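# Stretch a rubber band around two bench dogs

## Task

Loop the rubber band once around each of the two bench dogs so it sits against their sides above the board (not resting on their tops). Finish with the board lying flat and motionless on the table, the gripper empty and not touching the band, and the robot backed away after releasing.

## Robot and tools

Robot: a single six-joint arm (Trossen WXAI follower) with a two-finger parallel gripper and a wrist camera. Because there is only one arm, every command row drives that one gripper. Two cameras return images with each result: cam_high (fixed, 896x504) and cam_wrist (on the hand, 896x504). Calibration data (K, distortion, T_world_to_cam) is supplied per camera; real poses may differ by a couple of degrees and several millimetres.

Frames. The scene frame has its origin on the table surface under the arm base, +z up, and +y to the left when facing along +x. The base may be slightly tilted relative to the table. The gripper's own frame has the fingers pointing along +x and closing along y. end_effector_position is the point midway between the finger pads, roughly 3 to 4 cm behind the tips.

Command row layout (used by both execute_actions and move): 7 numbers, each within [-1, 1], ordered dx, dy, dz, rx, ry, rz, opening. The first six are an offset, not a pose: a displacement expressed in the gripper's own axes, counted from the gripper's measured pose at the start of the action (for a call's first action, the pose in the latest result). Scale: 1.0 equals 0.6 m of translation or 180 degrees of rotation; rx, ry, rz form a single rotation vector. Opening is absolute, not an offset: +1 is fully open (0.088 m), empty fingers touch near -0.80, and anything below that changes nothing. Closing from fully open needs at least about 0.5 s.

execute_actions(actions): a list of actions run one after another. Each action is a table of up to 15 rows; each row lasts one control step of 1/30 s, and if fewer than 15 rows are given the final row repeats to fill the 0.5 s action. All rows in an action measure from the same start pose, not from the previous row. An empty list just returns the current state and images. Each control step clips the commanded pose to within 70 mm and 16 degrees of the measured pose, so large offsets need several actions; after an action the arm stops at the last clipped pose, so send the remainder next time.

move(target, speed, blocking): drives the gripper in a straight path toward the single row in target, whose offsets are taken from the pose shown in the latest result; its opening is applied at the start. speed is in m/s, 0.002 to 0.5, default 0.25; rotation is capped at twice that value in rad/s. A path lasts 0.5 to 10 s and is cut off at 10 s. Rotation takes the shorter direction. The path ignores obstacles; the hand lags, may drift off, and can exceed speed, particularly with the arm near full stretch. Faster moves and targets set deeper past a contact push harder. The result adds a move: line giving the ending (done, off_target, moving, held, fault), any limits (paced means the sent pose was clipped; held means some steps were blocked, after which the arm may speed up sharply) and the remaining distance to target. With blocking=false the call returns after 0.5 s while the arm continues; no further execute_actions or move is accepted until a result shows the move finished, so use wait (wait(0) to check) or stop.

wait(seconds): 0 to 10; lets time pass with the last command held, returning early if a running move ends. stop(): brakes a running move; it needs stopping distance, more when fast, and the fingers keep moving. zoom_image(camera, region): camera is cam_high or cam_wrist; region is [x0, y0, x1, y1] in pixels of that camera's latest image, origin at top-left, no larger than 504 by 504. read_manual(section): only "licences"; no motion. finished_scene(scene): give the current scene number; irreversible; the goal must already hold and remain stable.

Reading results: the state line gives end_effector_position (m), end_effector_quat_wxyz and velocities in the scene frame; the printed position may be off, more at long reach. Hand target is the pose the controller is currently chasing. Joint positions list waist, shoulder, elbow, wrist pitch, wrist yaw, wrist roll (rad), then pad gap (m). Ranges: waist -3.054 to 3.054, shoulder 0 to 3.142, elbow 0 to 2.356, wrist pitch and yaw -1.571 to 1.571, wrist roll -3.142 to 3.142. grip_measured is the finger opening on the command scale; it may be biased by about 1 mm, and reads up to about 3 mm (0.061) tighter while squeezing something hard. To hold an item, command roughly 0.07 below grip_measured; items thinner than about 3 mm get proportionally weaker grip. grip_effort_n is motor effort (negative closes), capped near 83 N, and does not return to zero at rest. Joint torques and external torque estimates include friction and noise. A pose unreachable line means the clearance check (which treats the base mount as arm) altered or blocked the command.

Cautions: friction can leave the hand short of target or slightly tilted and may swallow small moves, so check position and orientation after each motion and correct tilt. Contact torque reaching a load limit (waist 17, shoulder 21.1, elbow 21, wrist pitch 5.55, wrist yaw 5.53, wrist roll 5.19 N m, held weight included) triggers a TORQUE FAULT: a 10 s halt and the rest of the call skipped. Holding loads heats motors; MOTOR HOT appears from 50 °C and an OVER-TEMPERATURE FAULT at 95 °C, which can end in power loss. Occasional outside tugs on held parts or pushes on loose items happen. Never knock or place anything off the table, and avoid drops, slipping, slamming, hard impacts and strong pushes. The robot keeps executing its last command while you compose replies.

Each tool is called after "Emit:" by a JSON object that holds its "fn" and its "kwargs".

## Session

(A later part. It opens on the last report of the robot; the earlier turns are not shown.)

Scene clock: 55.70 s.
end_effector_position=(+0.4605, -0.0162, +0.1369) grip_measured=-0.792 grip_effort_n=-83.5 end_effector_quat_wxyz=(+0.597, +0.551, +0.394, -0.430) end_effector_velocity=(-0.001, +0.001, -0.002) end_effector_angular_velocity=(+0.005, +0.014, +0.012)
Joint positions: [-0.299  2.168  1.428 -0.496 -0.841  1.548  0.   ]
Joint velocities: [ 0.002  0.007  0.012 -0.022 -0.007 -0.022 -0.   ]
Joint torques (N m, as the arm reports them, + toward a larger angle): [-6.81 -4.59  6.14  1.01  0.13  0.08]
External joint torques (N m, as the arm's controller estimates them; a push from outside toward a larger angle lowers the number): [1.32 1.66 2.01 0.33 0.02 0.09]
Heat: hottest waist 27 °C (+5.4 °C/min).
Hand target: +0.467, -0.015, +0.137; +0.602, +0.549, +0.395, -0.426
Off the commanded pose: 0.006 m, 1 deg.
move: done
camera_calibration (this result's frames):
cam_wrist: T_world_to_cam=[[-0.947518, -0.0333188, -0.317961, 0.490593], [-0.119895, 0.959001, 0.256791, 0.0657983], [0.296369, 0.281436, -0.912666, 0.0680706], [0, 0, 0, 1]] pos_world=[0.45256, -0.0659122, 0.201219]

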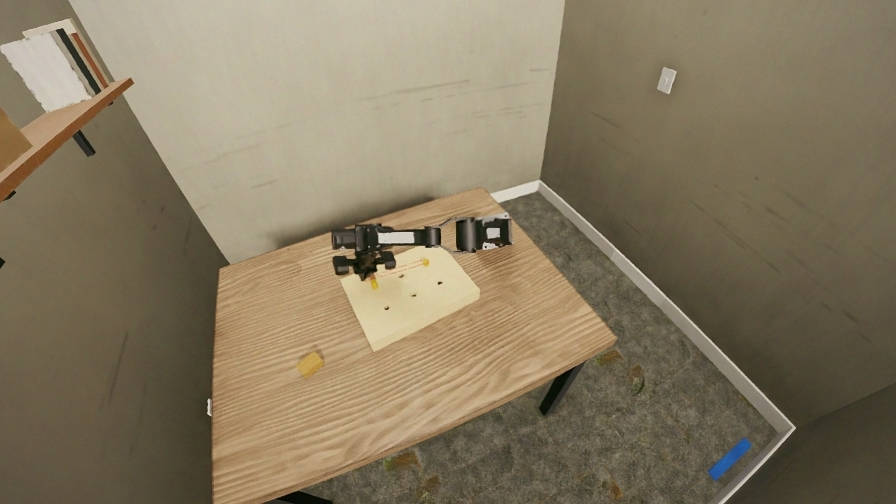

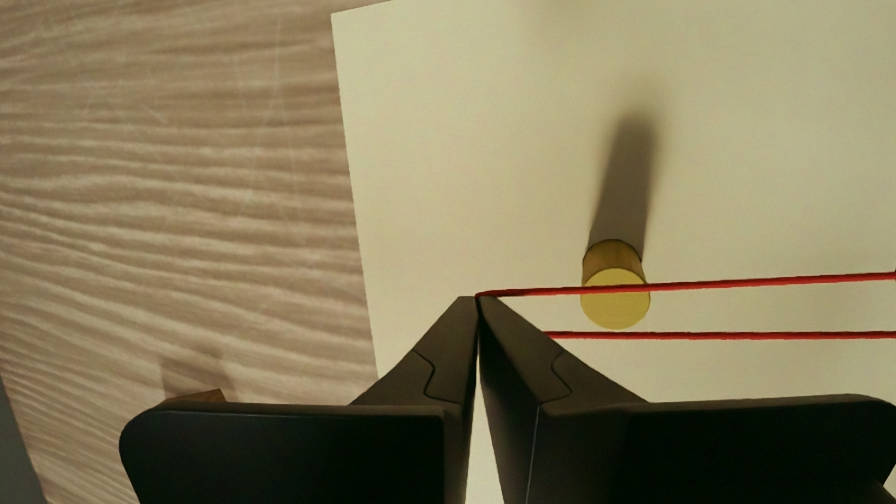

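Emit:
{"fn": "move", "kwargs": {"target": [0,0,-0.022,0,0,0,-1], "speed": 0.03}}

Emit:
{"fn": "move", "kwargs": {"target": [0.036,-0.004,0,0,0,0,-1], "speed": 0.03}}

Scene clock: 56.83 s.
end_effector_position=(+0.4596, -0.0083, +0.1342) grip_measured=-0.792 grip_effort_n=-83.5 end_effector_quat_wxyz=(+0.593, +0.552, +0.393, -0.435) end_effector_velocity=(-0.003, +0.002, +0.001) end_effector_angular_velocity=(+0.006, +0.003, +0.002)
Joint positions: [-0.283  2.151  1.42  -0.499 -0.835  1.574  0.   ]
Joint velocities: [-0.002 -0.007 -0.007 -0.007 -0.007 -0.007 -0.   ]
Joint torques (N m, as the arm reports them, + toward a larger angle): [-6.68 -6.78  3.49  1.27  0.15  0.1 ]
External joint torques (N m, as the arm's controller estimates them; a push from outside toward a larger angle lowers the number): [ 1.48 -0.51 -0.64  0.6   0.03  0.12]
Heat: hottest waist 27 °C (+5.3 °C/min).
Hand target: +0.460, -0.003, +0.136; +0.597, +0.551, +0.394, -0.430
Off the commanded pose: 0.006 m, 1 deg.
move: done
camera_calibration (this result's frames):
cam_wrist: T_world_to_cam=[[-0.949875, -0.0209497, -0.311928, 0.489496], [-0.106637, 0.959627, 0.260279, 0.0523129], [0.293882, 0.280496, -0.913759, 0.0648831], [0, 0, 0, 1]] pos_world=[0.451471, -0.0581455, 0.198359]

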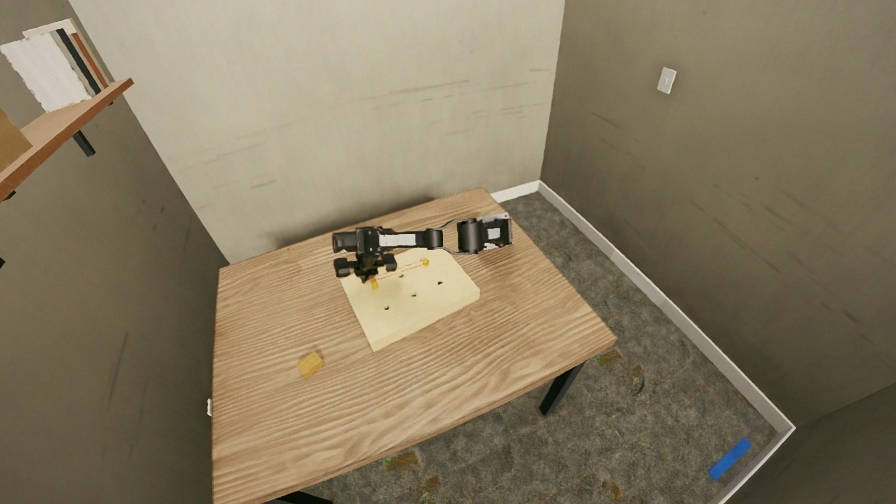

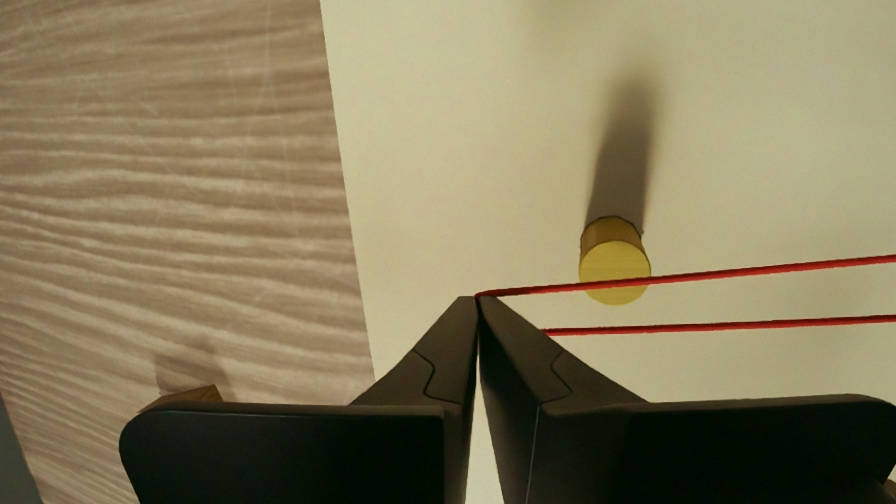

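Scene clock: 57.87 s.
end_effector_position=(+0.4649, -0.0082, +0.1184) grip_measured=-0.792 grip_effort_n=-83.5 end_effector_quat_wxyz=(+0.595, +0.553, +0.392, -0.432) end_effector_velocity=(+0.003, +0.001, +0.002) end_effector_angular_velocity=(+0.004, -0.016, +0.010)
Joint positions: [-0.25   2.172  1.405 -0.422 -0.822  1.623  0.   ]
Joint velocities: [-0.002 -0.002 -0.002  0.022 -0.007  0.007 -0.   ]
Joint torques (N m, as the arm reports them, + toward a larger angle): [-6.81 -4.59  3.29  1.5   0.17  0.09]
External joint torques (N m, as the arm's controller estimates them; a push from outside toward a larger angle lowers the number): [ 1.45  1.85 -0.77  0.81  0.05  0.11]
Heat: hottest waist 27 °C (+5.2 °C/min).
Hand target: +0.464, -0.010, +0.113; +0.593, +0.552, +0.393, -0.435
Off the commanded pose: 0.006 m, 0 deg.
move: done
camera_calibration (this result's frames):
cam_wrist: T_world_to_cam=[[-0.947985, -0.024404, -0.317377, 0.489339], [-0.111021, 0.959795, 0.257813, 0.0592525], [0.298326, 0.279638, -0.912581, 0.0466338], [0, 0, 0, 1]] pos_world=[0.456552, -0.0579691, 0.182586]

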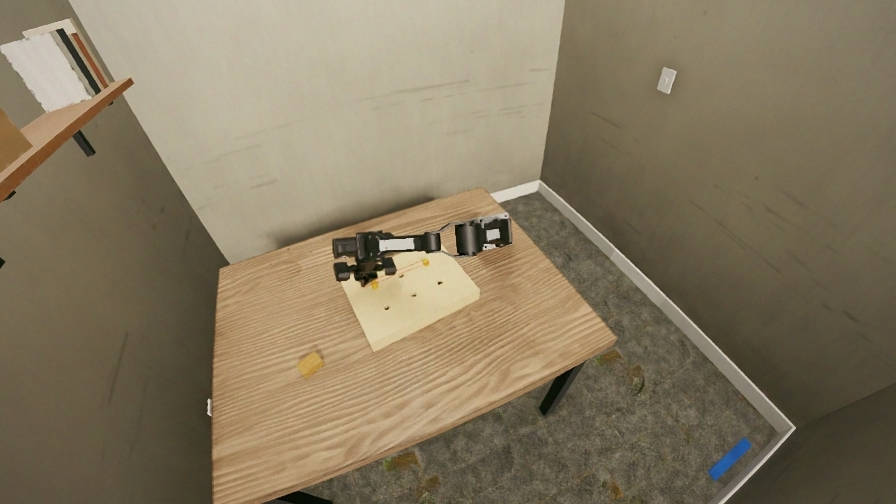

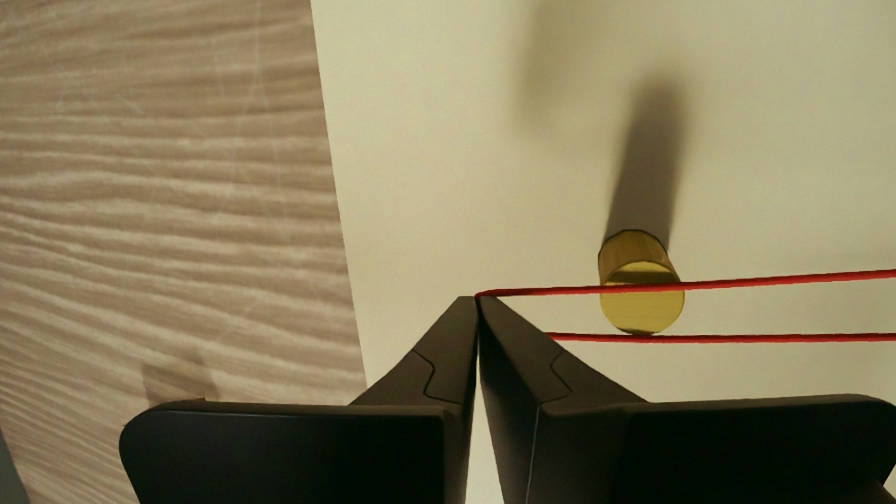

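Emit:
{"fn": "move", "kwargs": {"target": [0.034,-0.008,-0.012,0,0,0,-1], "speed": 0.03}}

Scene clock: 59.07 s.
end_effector_position=(+0.4680, -0.0021, +0.1035) grip_measured=-0.792 grip_effort_n=-83.5 end_effector_quat_wxyz=(+0.597, +0.553, +0.389, -0.431) end_effector_velocity=(-0.002, -0.001, -0.001) end_effector_angular_velocity=(+0.005, +0.001, +0.006)
Joint positions: [-0.211  2.172  1.378 -0.345 -0.804  1.682  0.   ]
Joint velocities: [-0.002 -0.002 -0.012  0.007 -0.007 -0.007 -0.   ]
Joint torques (N m, as the arm reports them, + toward a larger angle): [-6.63 -4.72  3.33  1.53  0.17  0.13]
External joint torques (N m, as the arm's controller estimates them; a push from outside toward a larger angle lowers the number): [ 1.57  1.7  -0.54  0.85  0.03  0.15]
Heat: hottest waist 28 °C (+6.1 °C/min).
Hand target: +0.467, -0.003, +0.097; +0.595, +0.552, +0.392, -0.433
Off the commanded pose: 0.007 m, 0 deg.
move: done
camera_calibration (this result's frames):
cam_wrist: T_world_to_cam=[[-0.945396, -0.0258549, -0.324898, 0.487286], [-0.113741, 0.960349, 0.254543, 0.0591267], [0.305434, 0.277599, -0.910851, 0.0268781], [0, 0, 0, 1]] pos_world=[0.459193, -0.0516449, 0.16775]

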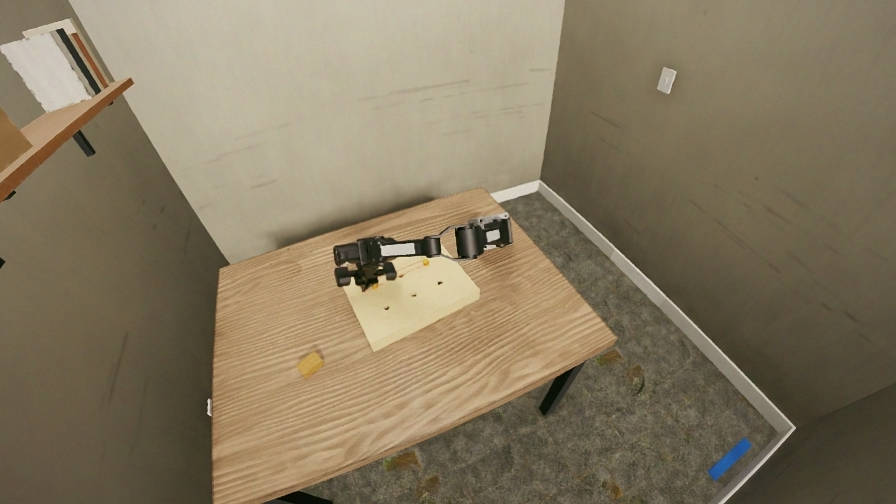

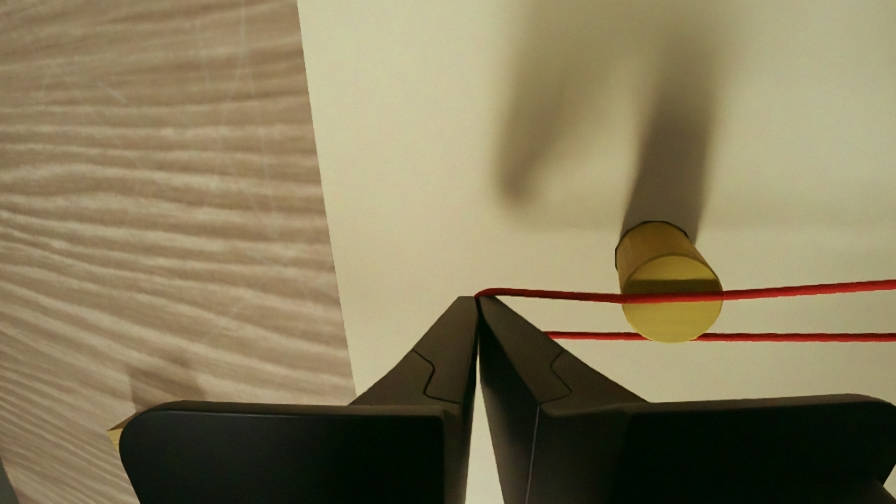

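Emit:
{"fn": "move", "kwargs": {"target": [0.018,-0.005,0,0,0,0,-1], "speed": 0.03}}

Emit:
{"fn": "move", "kwargs": {"target": [0,0,0.032,0,0,0,-1], "speed": 0.03}}

Scene clock: 60.10 s.
end_effector_position=(+0.4697, -0.0024, +0.0991) grip_measured=-0.792 grip_effort_n=-83.5 end_effector_quat_wxyz=(+0.600, +0.555, +0.386, -0.429) end_effector_velocity=(+0.002, -0.000, +0.001) end_effector_angular_velocity=(+0.001, -0.011, +0.021)
Joint positions: [-0.202  2.176  1.368 -0.31  -0.796  1.703  0.   ]
Joint velocities: [-0.002  0.002 -0.002  0.022 -0.007 -0.007 -0.   ]
Joint torques (N m, as the arm reports them, + toward a larger angle): [-6.41 -4.57  3.27  1.57  0.18  0.11]
External joint torques (N m, as the arm's controller estimates them; a push from outside toward a larger angle lowers the number): [ 1.87  1.82 -0.53  0.89  0.03  0.13]
Heat: hottest waist 28 °C (+6.1 °C/min).
Hand target: +0.469, -0.003, +0.092; +0.598, +0.553, +0.389, -0.431
Off the commanded pose: 0.007 m, 1 deg.
move: done
camera_calibration (this result's frames):
cam_wrist: T_world_to_cam=[[-0.942497, -0.0261642, -0.333189, 0.486924], [-0.115466, 0.961036, 0.251154, 0.0618565], [0.313635, 0.275184, -0.908794, 0.0184455], [0, 0, 0, 1]] pos_world=[0.460282, -0.0517822, 0.163465]

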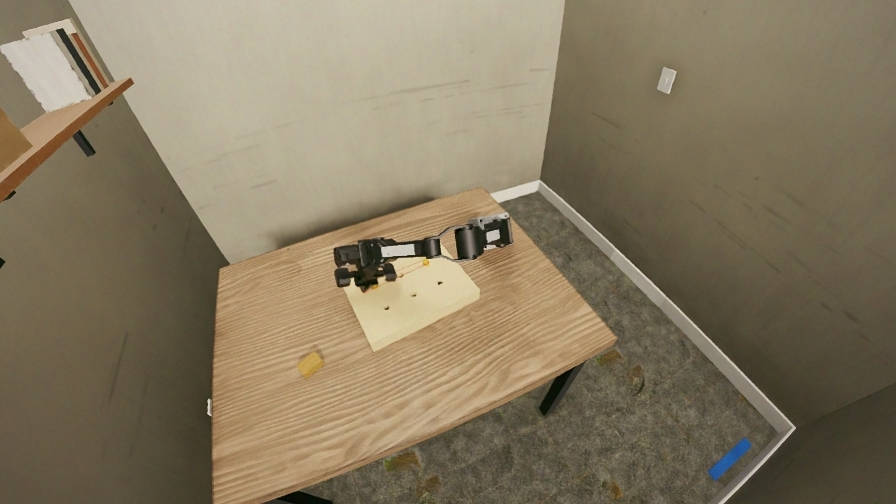

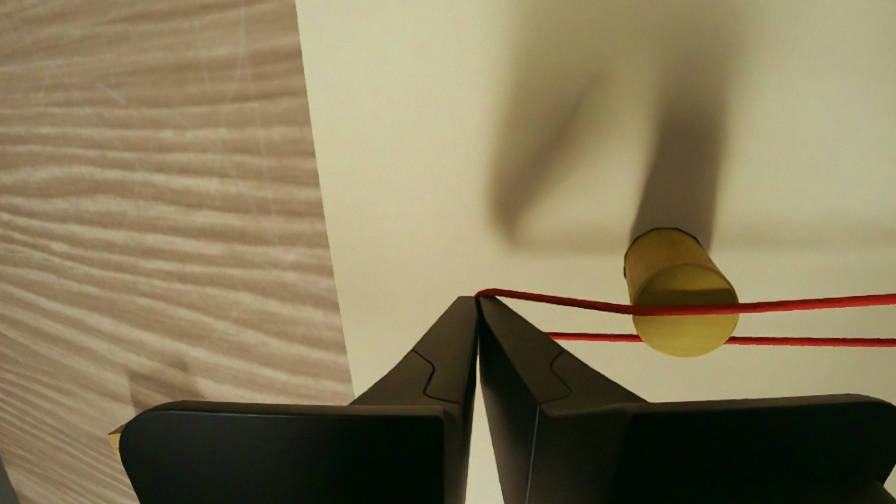

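Scene clock: 61.07 s.
end_effector_position=(+0.4650, -0.0199, +0.0998) grip_measured=-0.792 grip_effort_n=-83.5 end_effector_quat_wxyz=(+0.596, +0.556, +0.386, -0.433) end_effector_velocity=(+0.001, +0.005, +0.002) end_effector_angular_velocity=(+0.016, -0.007, +0.022)
Joint positions: [-0.232  2.208  1.368 -0.316 -0.809  1.665  0.   ]
Joint velocities: [-0.002 -0.007 -0.002  0.007 -0.022 -0.007 -0.   ]
Joint torques (N m, as the arm reports them, + toward a larger angle): [-7.35 -4.65  5.39  0.96  0.12 -0.1 ]
External joint torques (N m, as the arm's controller estimates them; a push from outside toward a larger angle lowers the number): [ 0.98  1.9   1.44  0.26 -0.02 -0.08]
Heat: hottest waist 28 °C (+6.1 °C/min).
Hand target: +0.470, -0.021, +0.101; +0.600, +0.555, +0.386, -0.429
Off the commanded pose: 0.005 m, 1 deg.
move: done
camera_calibration (this result's frames):
cam_wrist: T_world_to_cam=[[-0.944765, -0.0175348, -0.327279, 0.482911], [-0.105793, 0.961431, 0.253885, 0.0732028], [0.310204, 0.274485, -0.910182, 0.0270658], [0, 0, 0, 1]] pos_world=[0.455586, -0.0693408, 0.164096]

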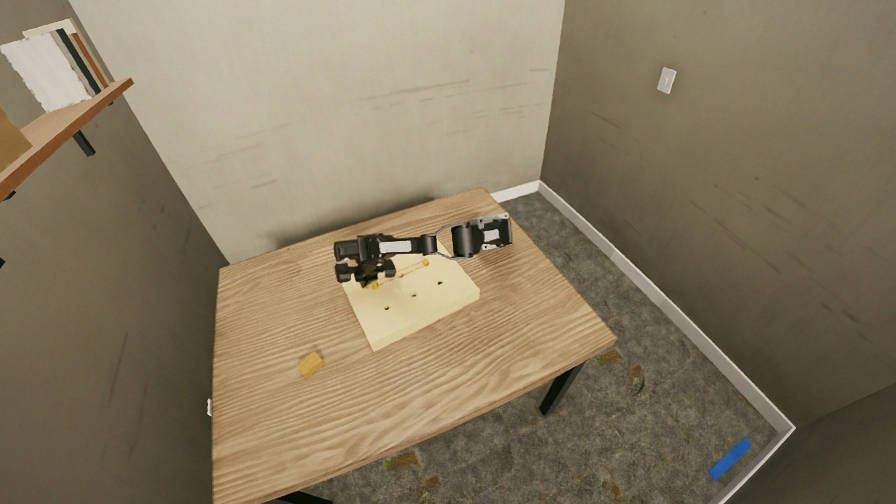

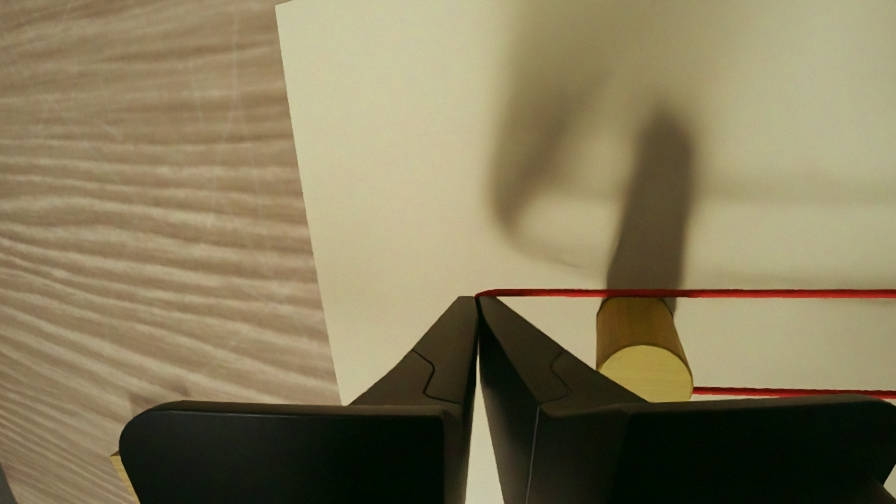

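Emit:
{"fn": "move", "kwargs": {"target": [0.024,-0.002,0,0,0,0,-1], "speed": 0.02}}

Emit:
{"fn": "move", "kwargs": {"target": [0.006,0.004,-0.02,0,0,0,-1], "speed": 0.02}}

Scene clock: 62.30 s.
end_effector_position=(+0.4691, -0.0187, +0.0907) grip_measured=-0.792 grip_effort_n=-83.5 end_effector_quat_wxyz=(+0.597, +0.556, +0.386, -0.430) end_effector_velocity=(+0.001, -0.001, +0.002) end_effector_angular_velocity=(-0.016, -0.006, +0.022)
Joint positions: [-0.212  2.224  1.368 -0.275 -0.803  1.694  0.   ]
Joint velocities: [-0.002 -0.002 -0.002  0.007  0.007 -0.022 -0.   ]
Joint torques (N m, as the arm reports them, + toward a larger angle): [-6.9  -4.74  3.41  1.55  0.25  0.08]
External joint torques (N m, as the arm's controller estimates them; a push from outside toward a larger angle lowers the number): [ 1.56  1.88 -0.44  0.85  0.1   0.1 ]
Heat: hottest waist 29 °C (+7.1 °C/min).
Hand target: +0.468, -0.021, +0.086; +0.596, +0.555, +0.386, -0.433
Off the commanded pose: 0.005 m, 0 deg.
move: done
camera_calibration (this result's frames):
cam_wrist: T_world_to_cam=[[-0.943323, -0.0198592, -0.331283, 0.483398], [-0.109811, 0.96066, 0.255097, 0.0765686], [0.313184, 0.277017, -0.908393, 0.0156513], [0, 0, 0, 1]] pos_world=[0.459507, -0.0682921, 0.154826]

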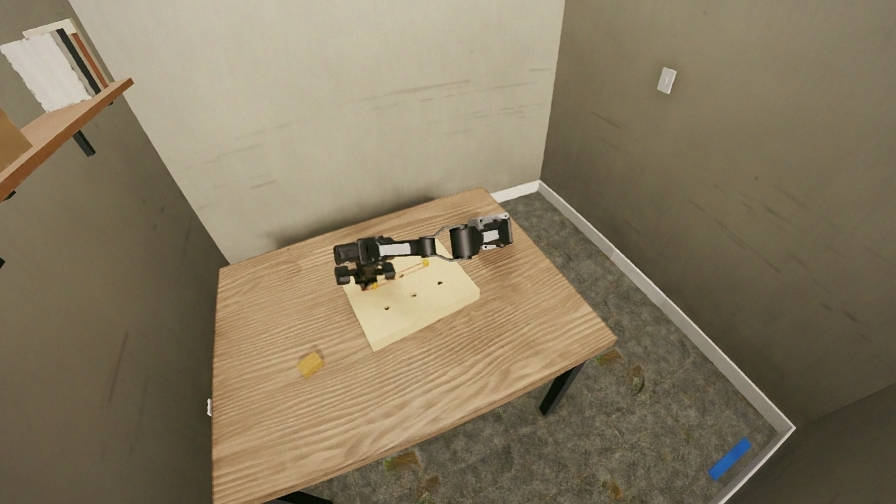

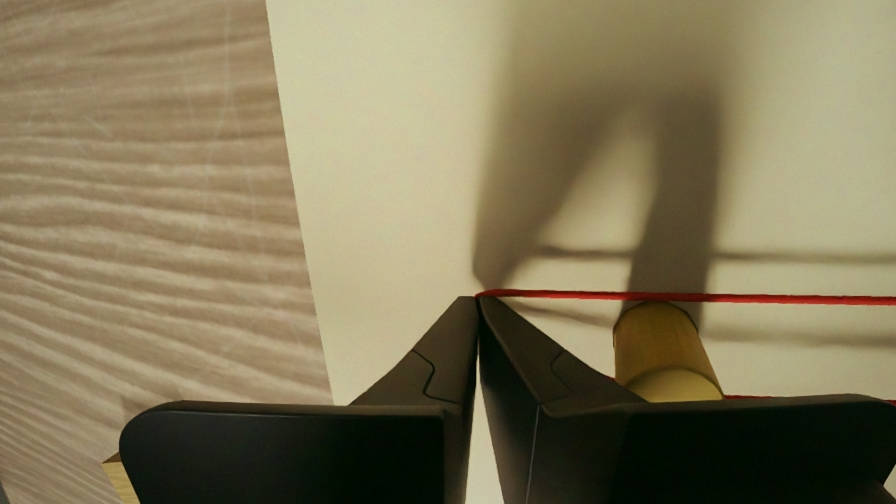

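Scene clock: 63.17 s.
end_effector_position=(+0.4687, -0.0156, +0.0864) grip_measured=-0.792 grip_effort_n=-83.5 end_effector_quat_wxyz=(+0.591, +0.560, +0.382, -0.438) end_effector_velocity=(-0.003, +0.003, -0.001) end_effector_angular_velocity=(+0.011, +0.007, -0.009)
Joint positions: [-0.199  2.223  1.368 -0.276 -0.793  1.723  0.   ]
Joint velocities: [ 0.002 -0.007 -0.007 -0.007 -0.007  0.007 -0.   ]
Joint torques (N m, as the arm reports them, + toward a larger angle): [-6.4  -6.76  3.99  1.23  0.21  0.12]
External joint torques (N m, as the arm's controller estimates them; a push from outside toward a larger angle lowers the number): [ 1.98 -0.11  0.19  0.54  0.07  0.14]
Heat: hottest waist 29 °C (+7.1 °C/min).
Hand target: +0.472, -0.007, +0.087; +0.597, +0.556, +0.386, -0.431
Off the commanded pose: 0.010 m, 1 deg.
move: off_target
camera_calibration (this result's frames):
cam_wrist: T_world_to_cam=[[-0.945643, 0.00162068, -0.325204, 0.482613], [-0.0870628, 0.962225, 0.257961, 0.0638229], [0.313337, 0.272252, -0.90978, 0.0109693], [0, 0, 0, 1]] pos_world=[0.458499, -0.0651805, 0.150464]

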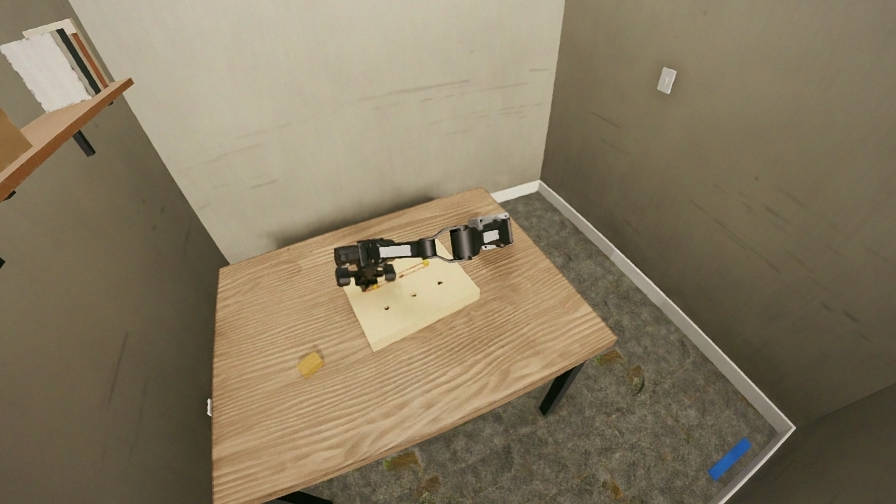

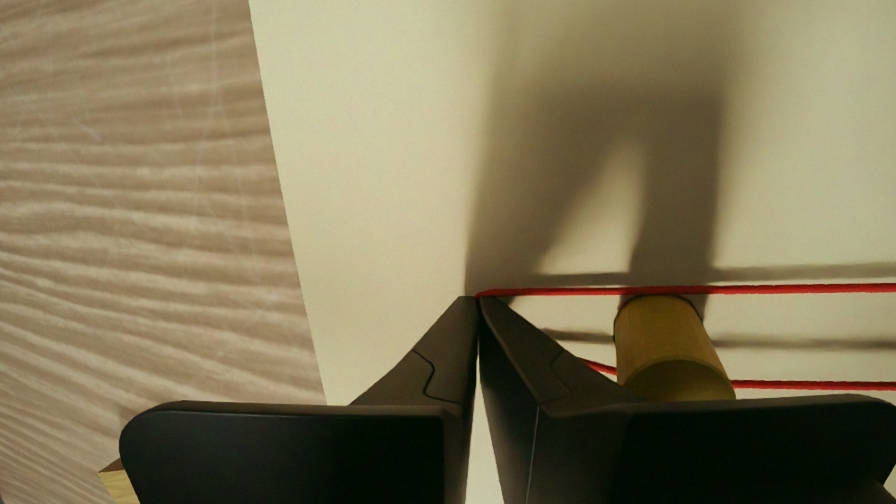

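Emit:
{"fn": "move", "kwargs": {"target": [0,0,0,0,0,0,-0.62], "speed": 0.02}}

Emit:
{"fn": "move", "kwargs": {"target": [-0.06,0.015,0,0,0,0,-0.62], "speed": 0.04}}

Scene clock: 64.73 s.
end_effector_position=(+0.4689, -0.0169, +0.0880) grip_measured=-0.625 grip_effort_n=12.8 end_effector_quat_wxyz=(+0.591, +0.561, +0.380, -0.438) end_effector_velocity=(-0.002, +0.001, +0.001) end_effector_angular_velocity=(+0.005, +0.004, +0.002)
Joint positions: [-0.203  2.222  1.368 -0.276 -0.793  1.724  0.008]
Joint velocities: [-0.002 -0.002 -0.002 -0.007 -0.007 -0.007  0.001]
Joint torques (N m, as the arm reports them, + toward a larger angle): [-6.89 -5.68  3.51  0.75  0.13 -0.05]
External joint torques (N m, as the arm's controller estimates them; a push from outside toward a larger angle lowers the number): [ 1.56  0.91 -0.23  0.09 -0.02 -0.03]
Heat: hottest waist 29 °C (+7.0 °C/min).
Hand target: +0.469, -0.016, +0.086; +0.591, +0.560, +0.382, -0.438
Off the commanded pose: 0.002 m, 0 deg.
move: done
camera_calibration (this result's frames):
cam_wrist: T_world_to_cam=[[-0.944451, 0.00484554, -0.328616, 0.483125], [-0.0843951, 0.962786, 0.25675, 0.0635348], [0.317631, 0.270222, -0.908895, 0.0106021], [0, 0, 0, 1]] pos_world=[0.458283, -0.0663764, 0.152086]

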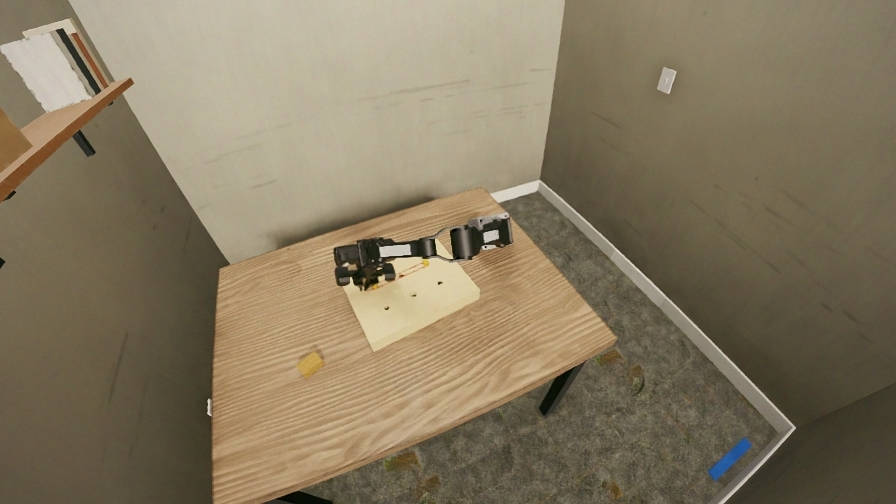

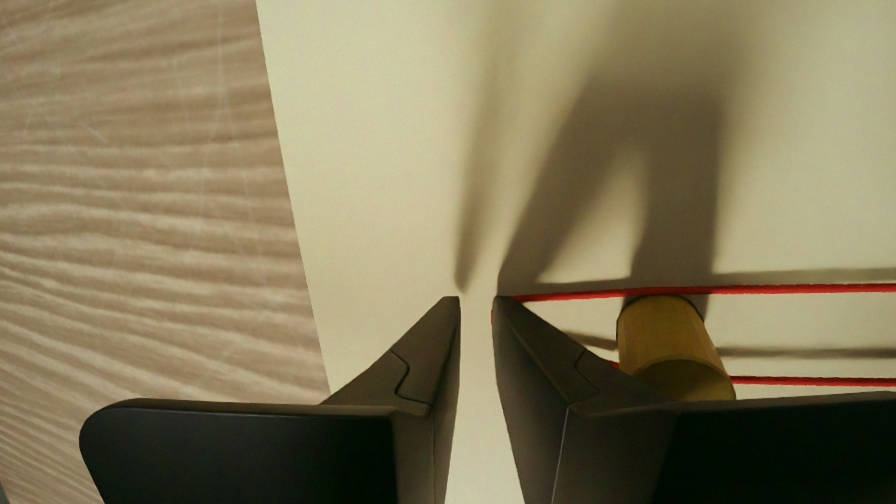

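Scene clock: 66.03 s.
end_effector_position=(+0.4621, -0.0180, +0.1200) grip_measured=-0.623 grip_effort_n=14.2 end_effector_quat_wxyz=(+0.585, +0.563, +0.379, -0.445) end_effector_velocity=(-0.004, +0.001, +0.003) end_effector_angular_velocity=(+0.005, +0.013, -0.002)
Joint positions: [-0.266  2.183  1.402 -0.425 -0.816  1.644  0.008]
Joint velocities: [-0.007 -0.007  0.002 -0.037 -0.007 -0.022 -0.   ]
Joint torques (N m, as the arm reports them, + toward a larger angle): [-7.17 -6.26  4.85  0.53  0.05 -0.1 ]
External joint torques (N m, as the arm's controller estimates them; a push from outside toward a larger angle lowers the number): [ 1.16  0.15  0.8  -0.15 -0.08 -0.08]
Heat: hottest waist 30 °C (+8.1 °C/min).
Hand target: +0.466, -0.013, +0.125; +0.591, +0.561, +0.380, -0.438
Off the commanded pose: 0.007 m, 1 deg.
move: done
camera_calibration (this result's frames):
cam_wrist: T_world_to_cam=[[-0.946972, 0.0198328, -0.320703, 0.487693], [-0.0678191, 0.963271, 0.259827, 0.0477637], [0.314077, 0.267798, -0.910846, 0.0440123], [0, 0, 0, 1]] pos_world=[0.451248, -0.0674681, 0.184083]

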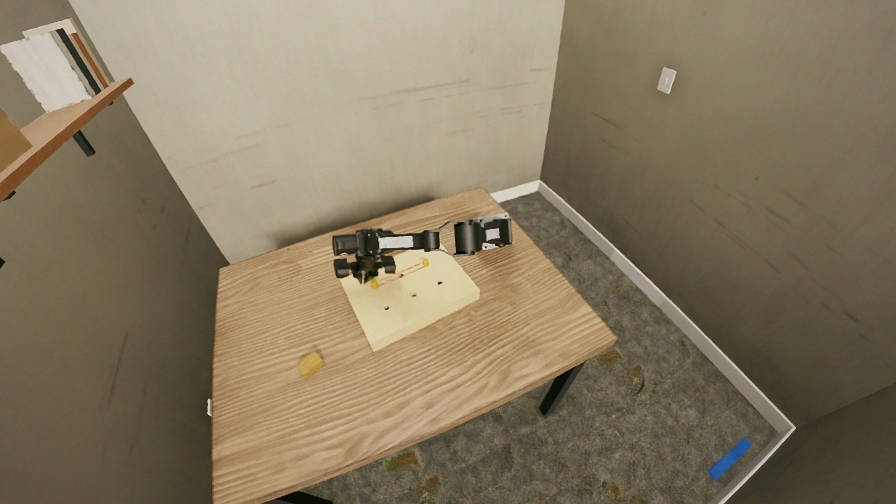

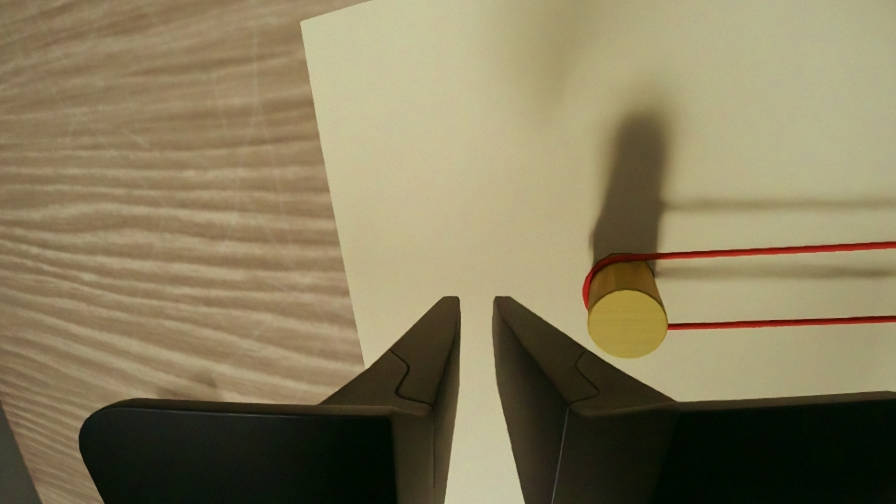

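On. Retreat.

Emit:
{"fn": "move", "kwargs": {"target": [-0.2,0.1,-0.2,0,0,0,1]}}

Emit:
{"fn": "zoom_image", "kwargs": {"camera": "cam_high", "region": [320,200,500,360]}}

Scene clock: 67.67 s.
end_effector_position=(+0.4859, +0.1136, +0.2425) grip_measured=+1.000 grip_effort_n=13.7 end_effector_quat_wxyz=(+0.586, +0.563, +0.377, -0.444) end_effector_velocity=(-0.001, +0.004, +0.001) end_effector_angular_velocity=(+0.007, +0.007, +0.005)
Joint positions: [-0.282  2.044  1.934 -1.106 -0.82   1.626  0.088]
Joint velocities: [ 0.002  0.002  0.017 -0.022 -0.007 -0.007  0.   ]
Joint torques (N m, as the arm reports them, + toward a larger angle): [-7.04 -3.89  5.06  0.48  0.07 -0.13]
External joint torques (N m, as the arm's controller estimates them; a push from outside toward a larger angle lowers the number): [ 0.97  2.06  0.79 -0.22 -0.04 -0.11]
Heat: hottest waist 30 °C (+8.0 °C/min).
Hand target: +0.488, +0.112, +0.242; +0.585, +0.563, +0.378, -0.444
Off the commanded pose: 0.003 m, 0 deg.
move: done
camera_calibration (this result's frames):
cam_wrist: T_world_to_cam=[[-0.945729, 0.0189181, -0.324404, 0.547327], [-0.069252, 0.963637, 0.258085, -0.108117], [0.31749, 0.266545, -0.91003, 0.111115], [0, 0, 0, 1]] pos_world=[0.474858, 0.0642139, 0.306576]

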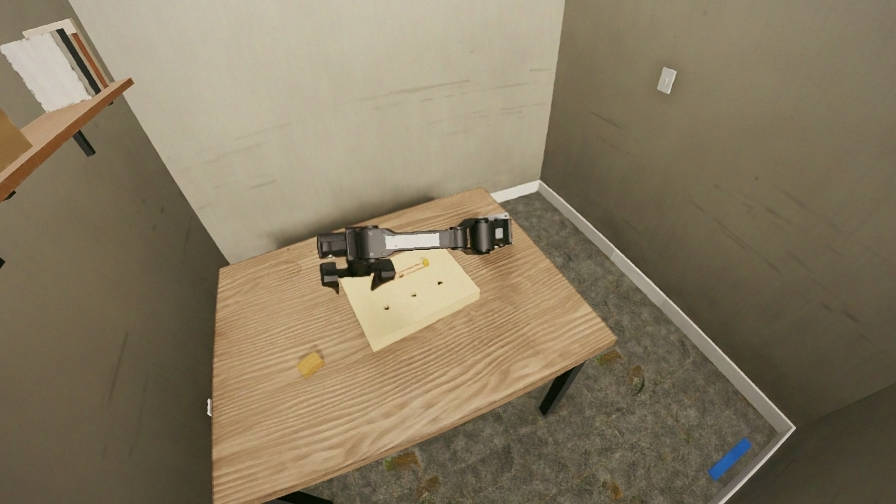

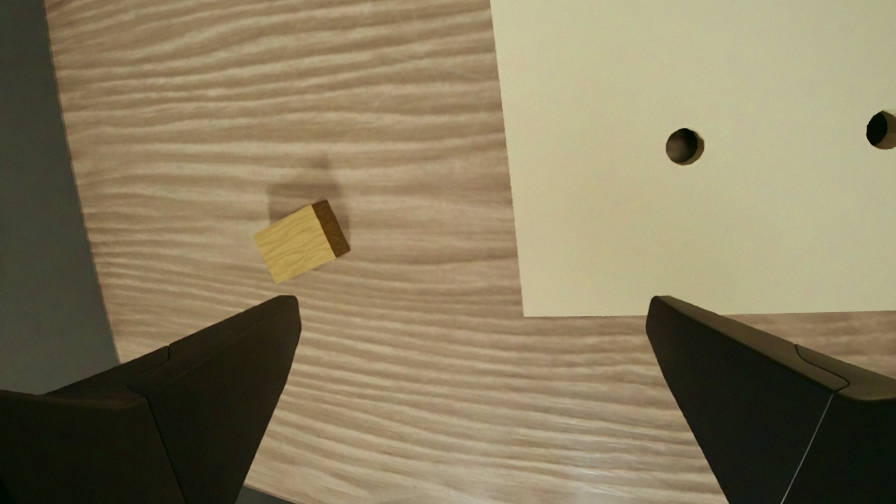

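Region (320, 200, 500, 360) of cam_high's 896x504 image, scaled by 2.800, with more detail than that image has.

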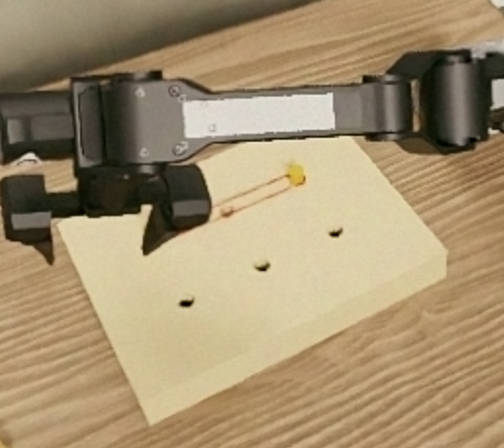

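Emit:
{"fn": "move", "kwargs": {"target": [-0.05,-0.16,0.14,0,0,0,1]}}

Scene clock: 69.17 s.
end_effector_position=(+0.3840, +0.0351, +0.2483) grip_measured=+1.000 grip_effort_n=13.7 end_effector_quat_wxyz=(+0.587, +0.563, +0.376, -0.443) end_effector_velocity=(-0.006, -0.005, -0.002) end_effector_angular_velocity=(+0.012, +0.008, -0.007)
Joint positions: [-0.506  1.838  1.392 -1.013 -0.871  1.3    0.088]
Joint velocities: [-0.012  0.002 -0.022 -0.007 -0.007 -0.022  0.   ]
Joint torques (N m, as the arm reports them, + toward a larger angle): [-5.62 -4.02  2.85  1.05 -0.01 -0.07]
External joint torques (N m, as the arm's controller estimates them; a push from outside toward a larger angle lowers the number): [ 0.72 -0.23 -1.64  0.32 -0.06 -0.05]
Heat: hottest waist 30 °C (+7.1 °C/min).
Hand target: +0.381, +0.035, +0.247; +0.587, +0.564, +0.377, -0.443
Off the commanded pose: 0.004 m, 0 deg.
move: done
camera_calibration (this result's frames):
cam_wrist: T_world_to_cam=[[-0.944777, 0.0184748, -0.327192, 0.454613], [-0.0698787, 0.964091, 0.256214, -0.0403752], [0.320176, 0.264929, -0.90956, 0.168654], [0, 0, 0, 1]] pos_world=[0.372688, -0.0141548, 0.312491]

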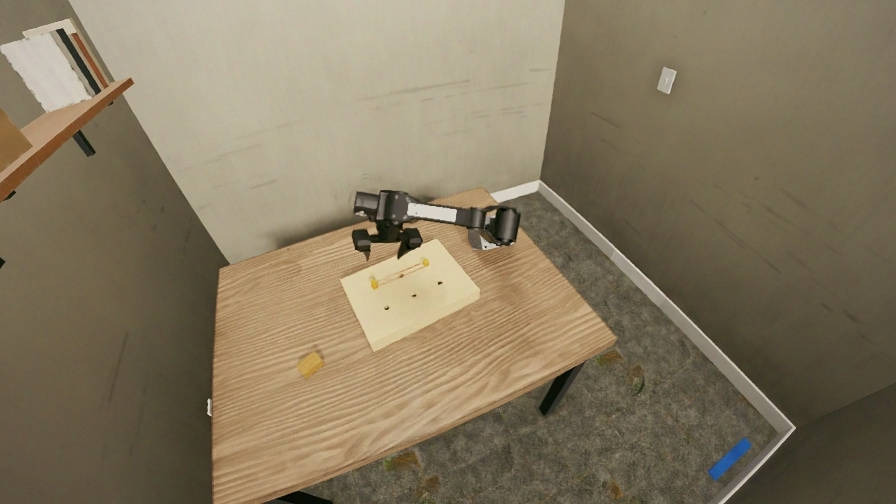

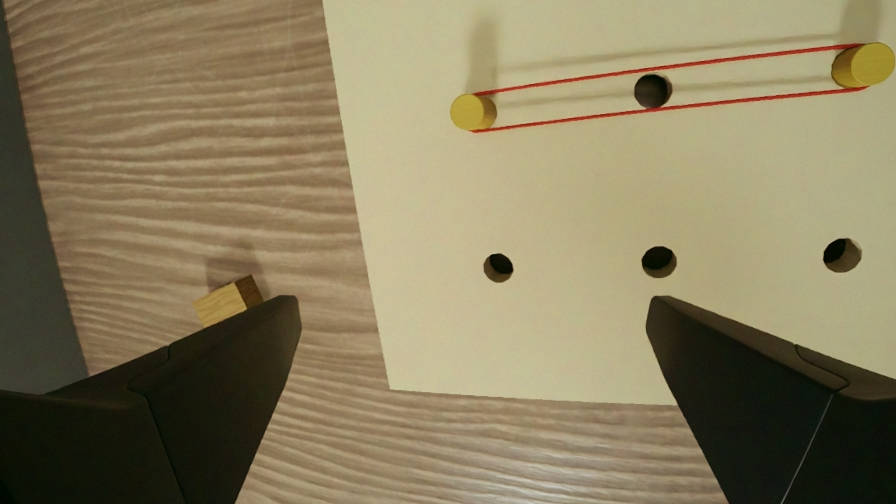

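It was just a hole; the band is a clean loop on both dogs.

Emit:
{"fn": "finished_scene", "kwargs": {"scene": 2}}

The scene is finished: the task was done.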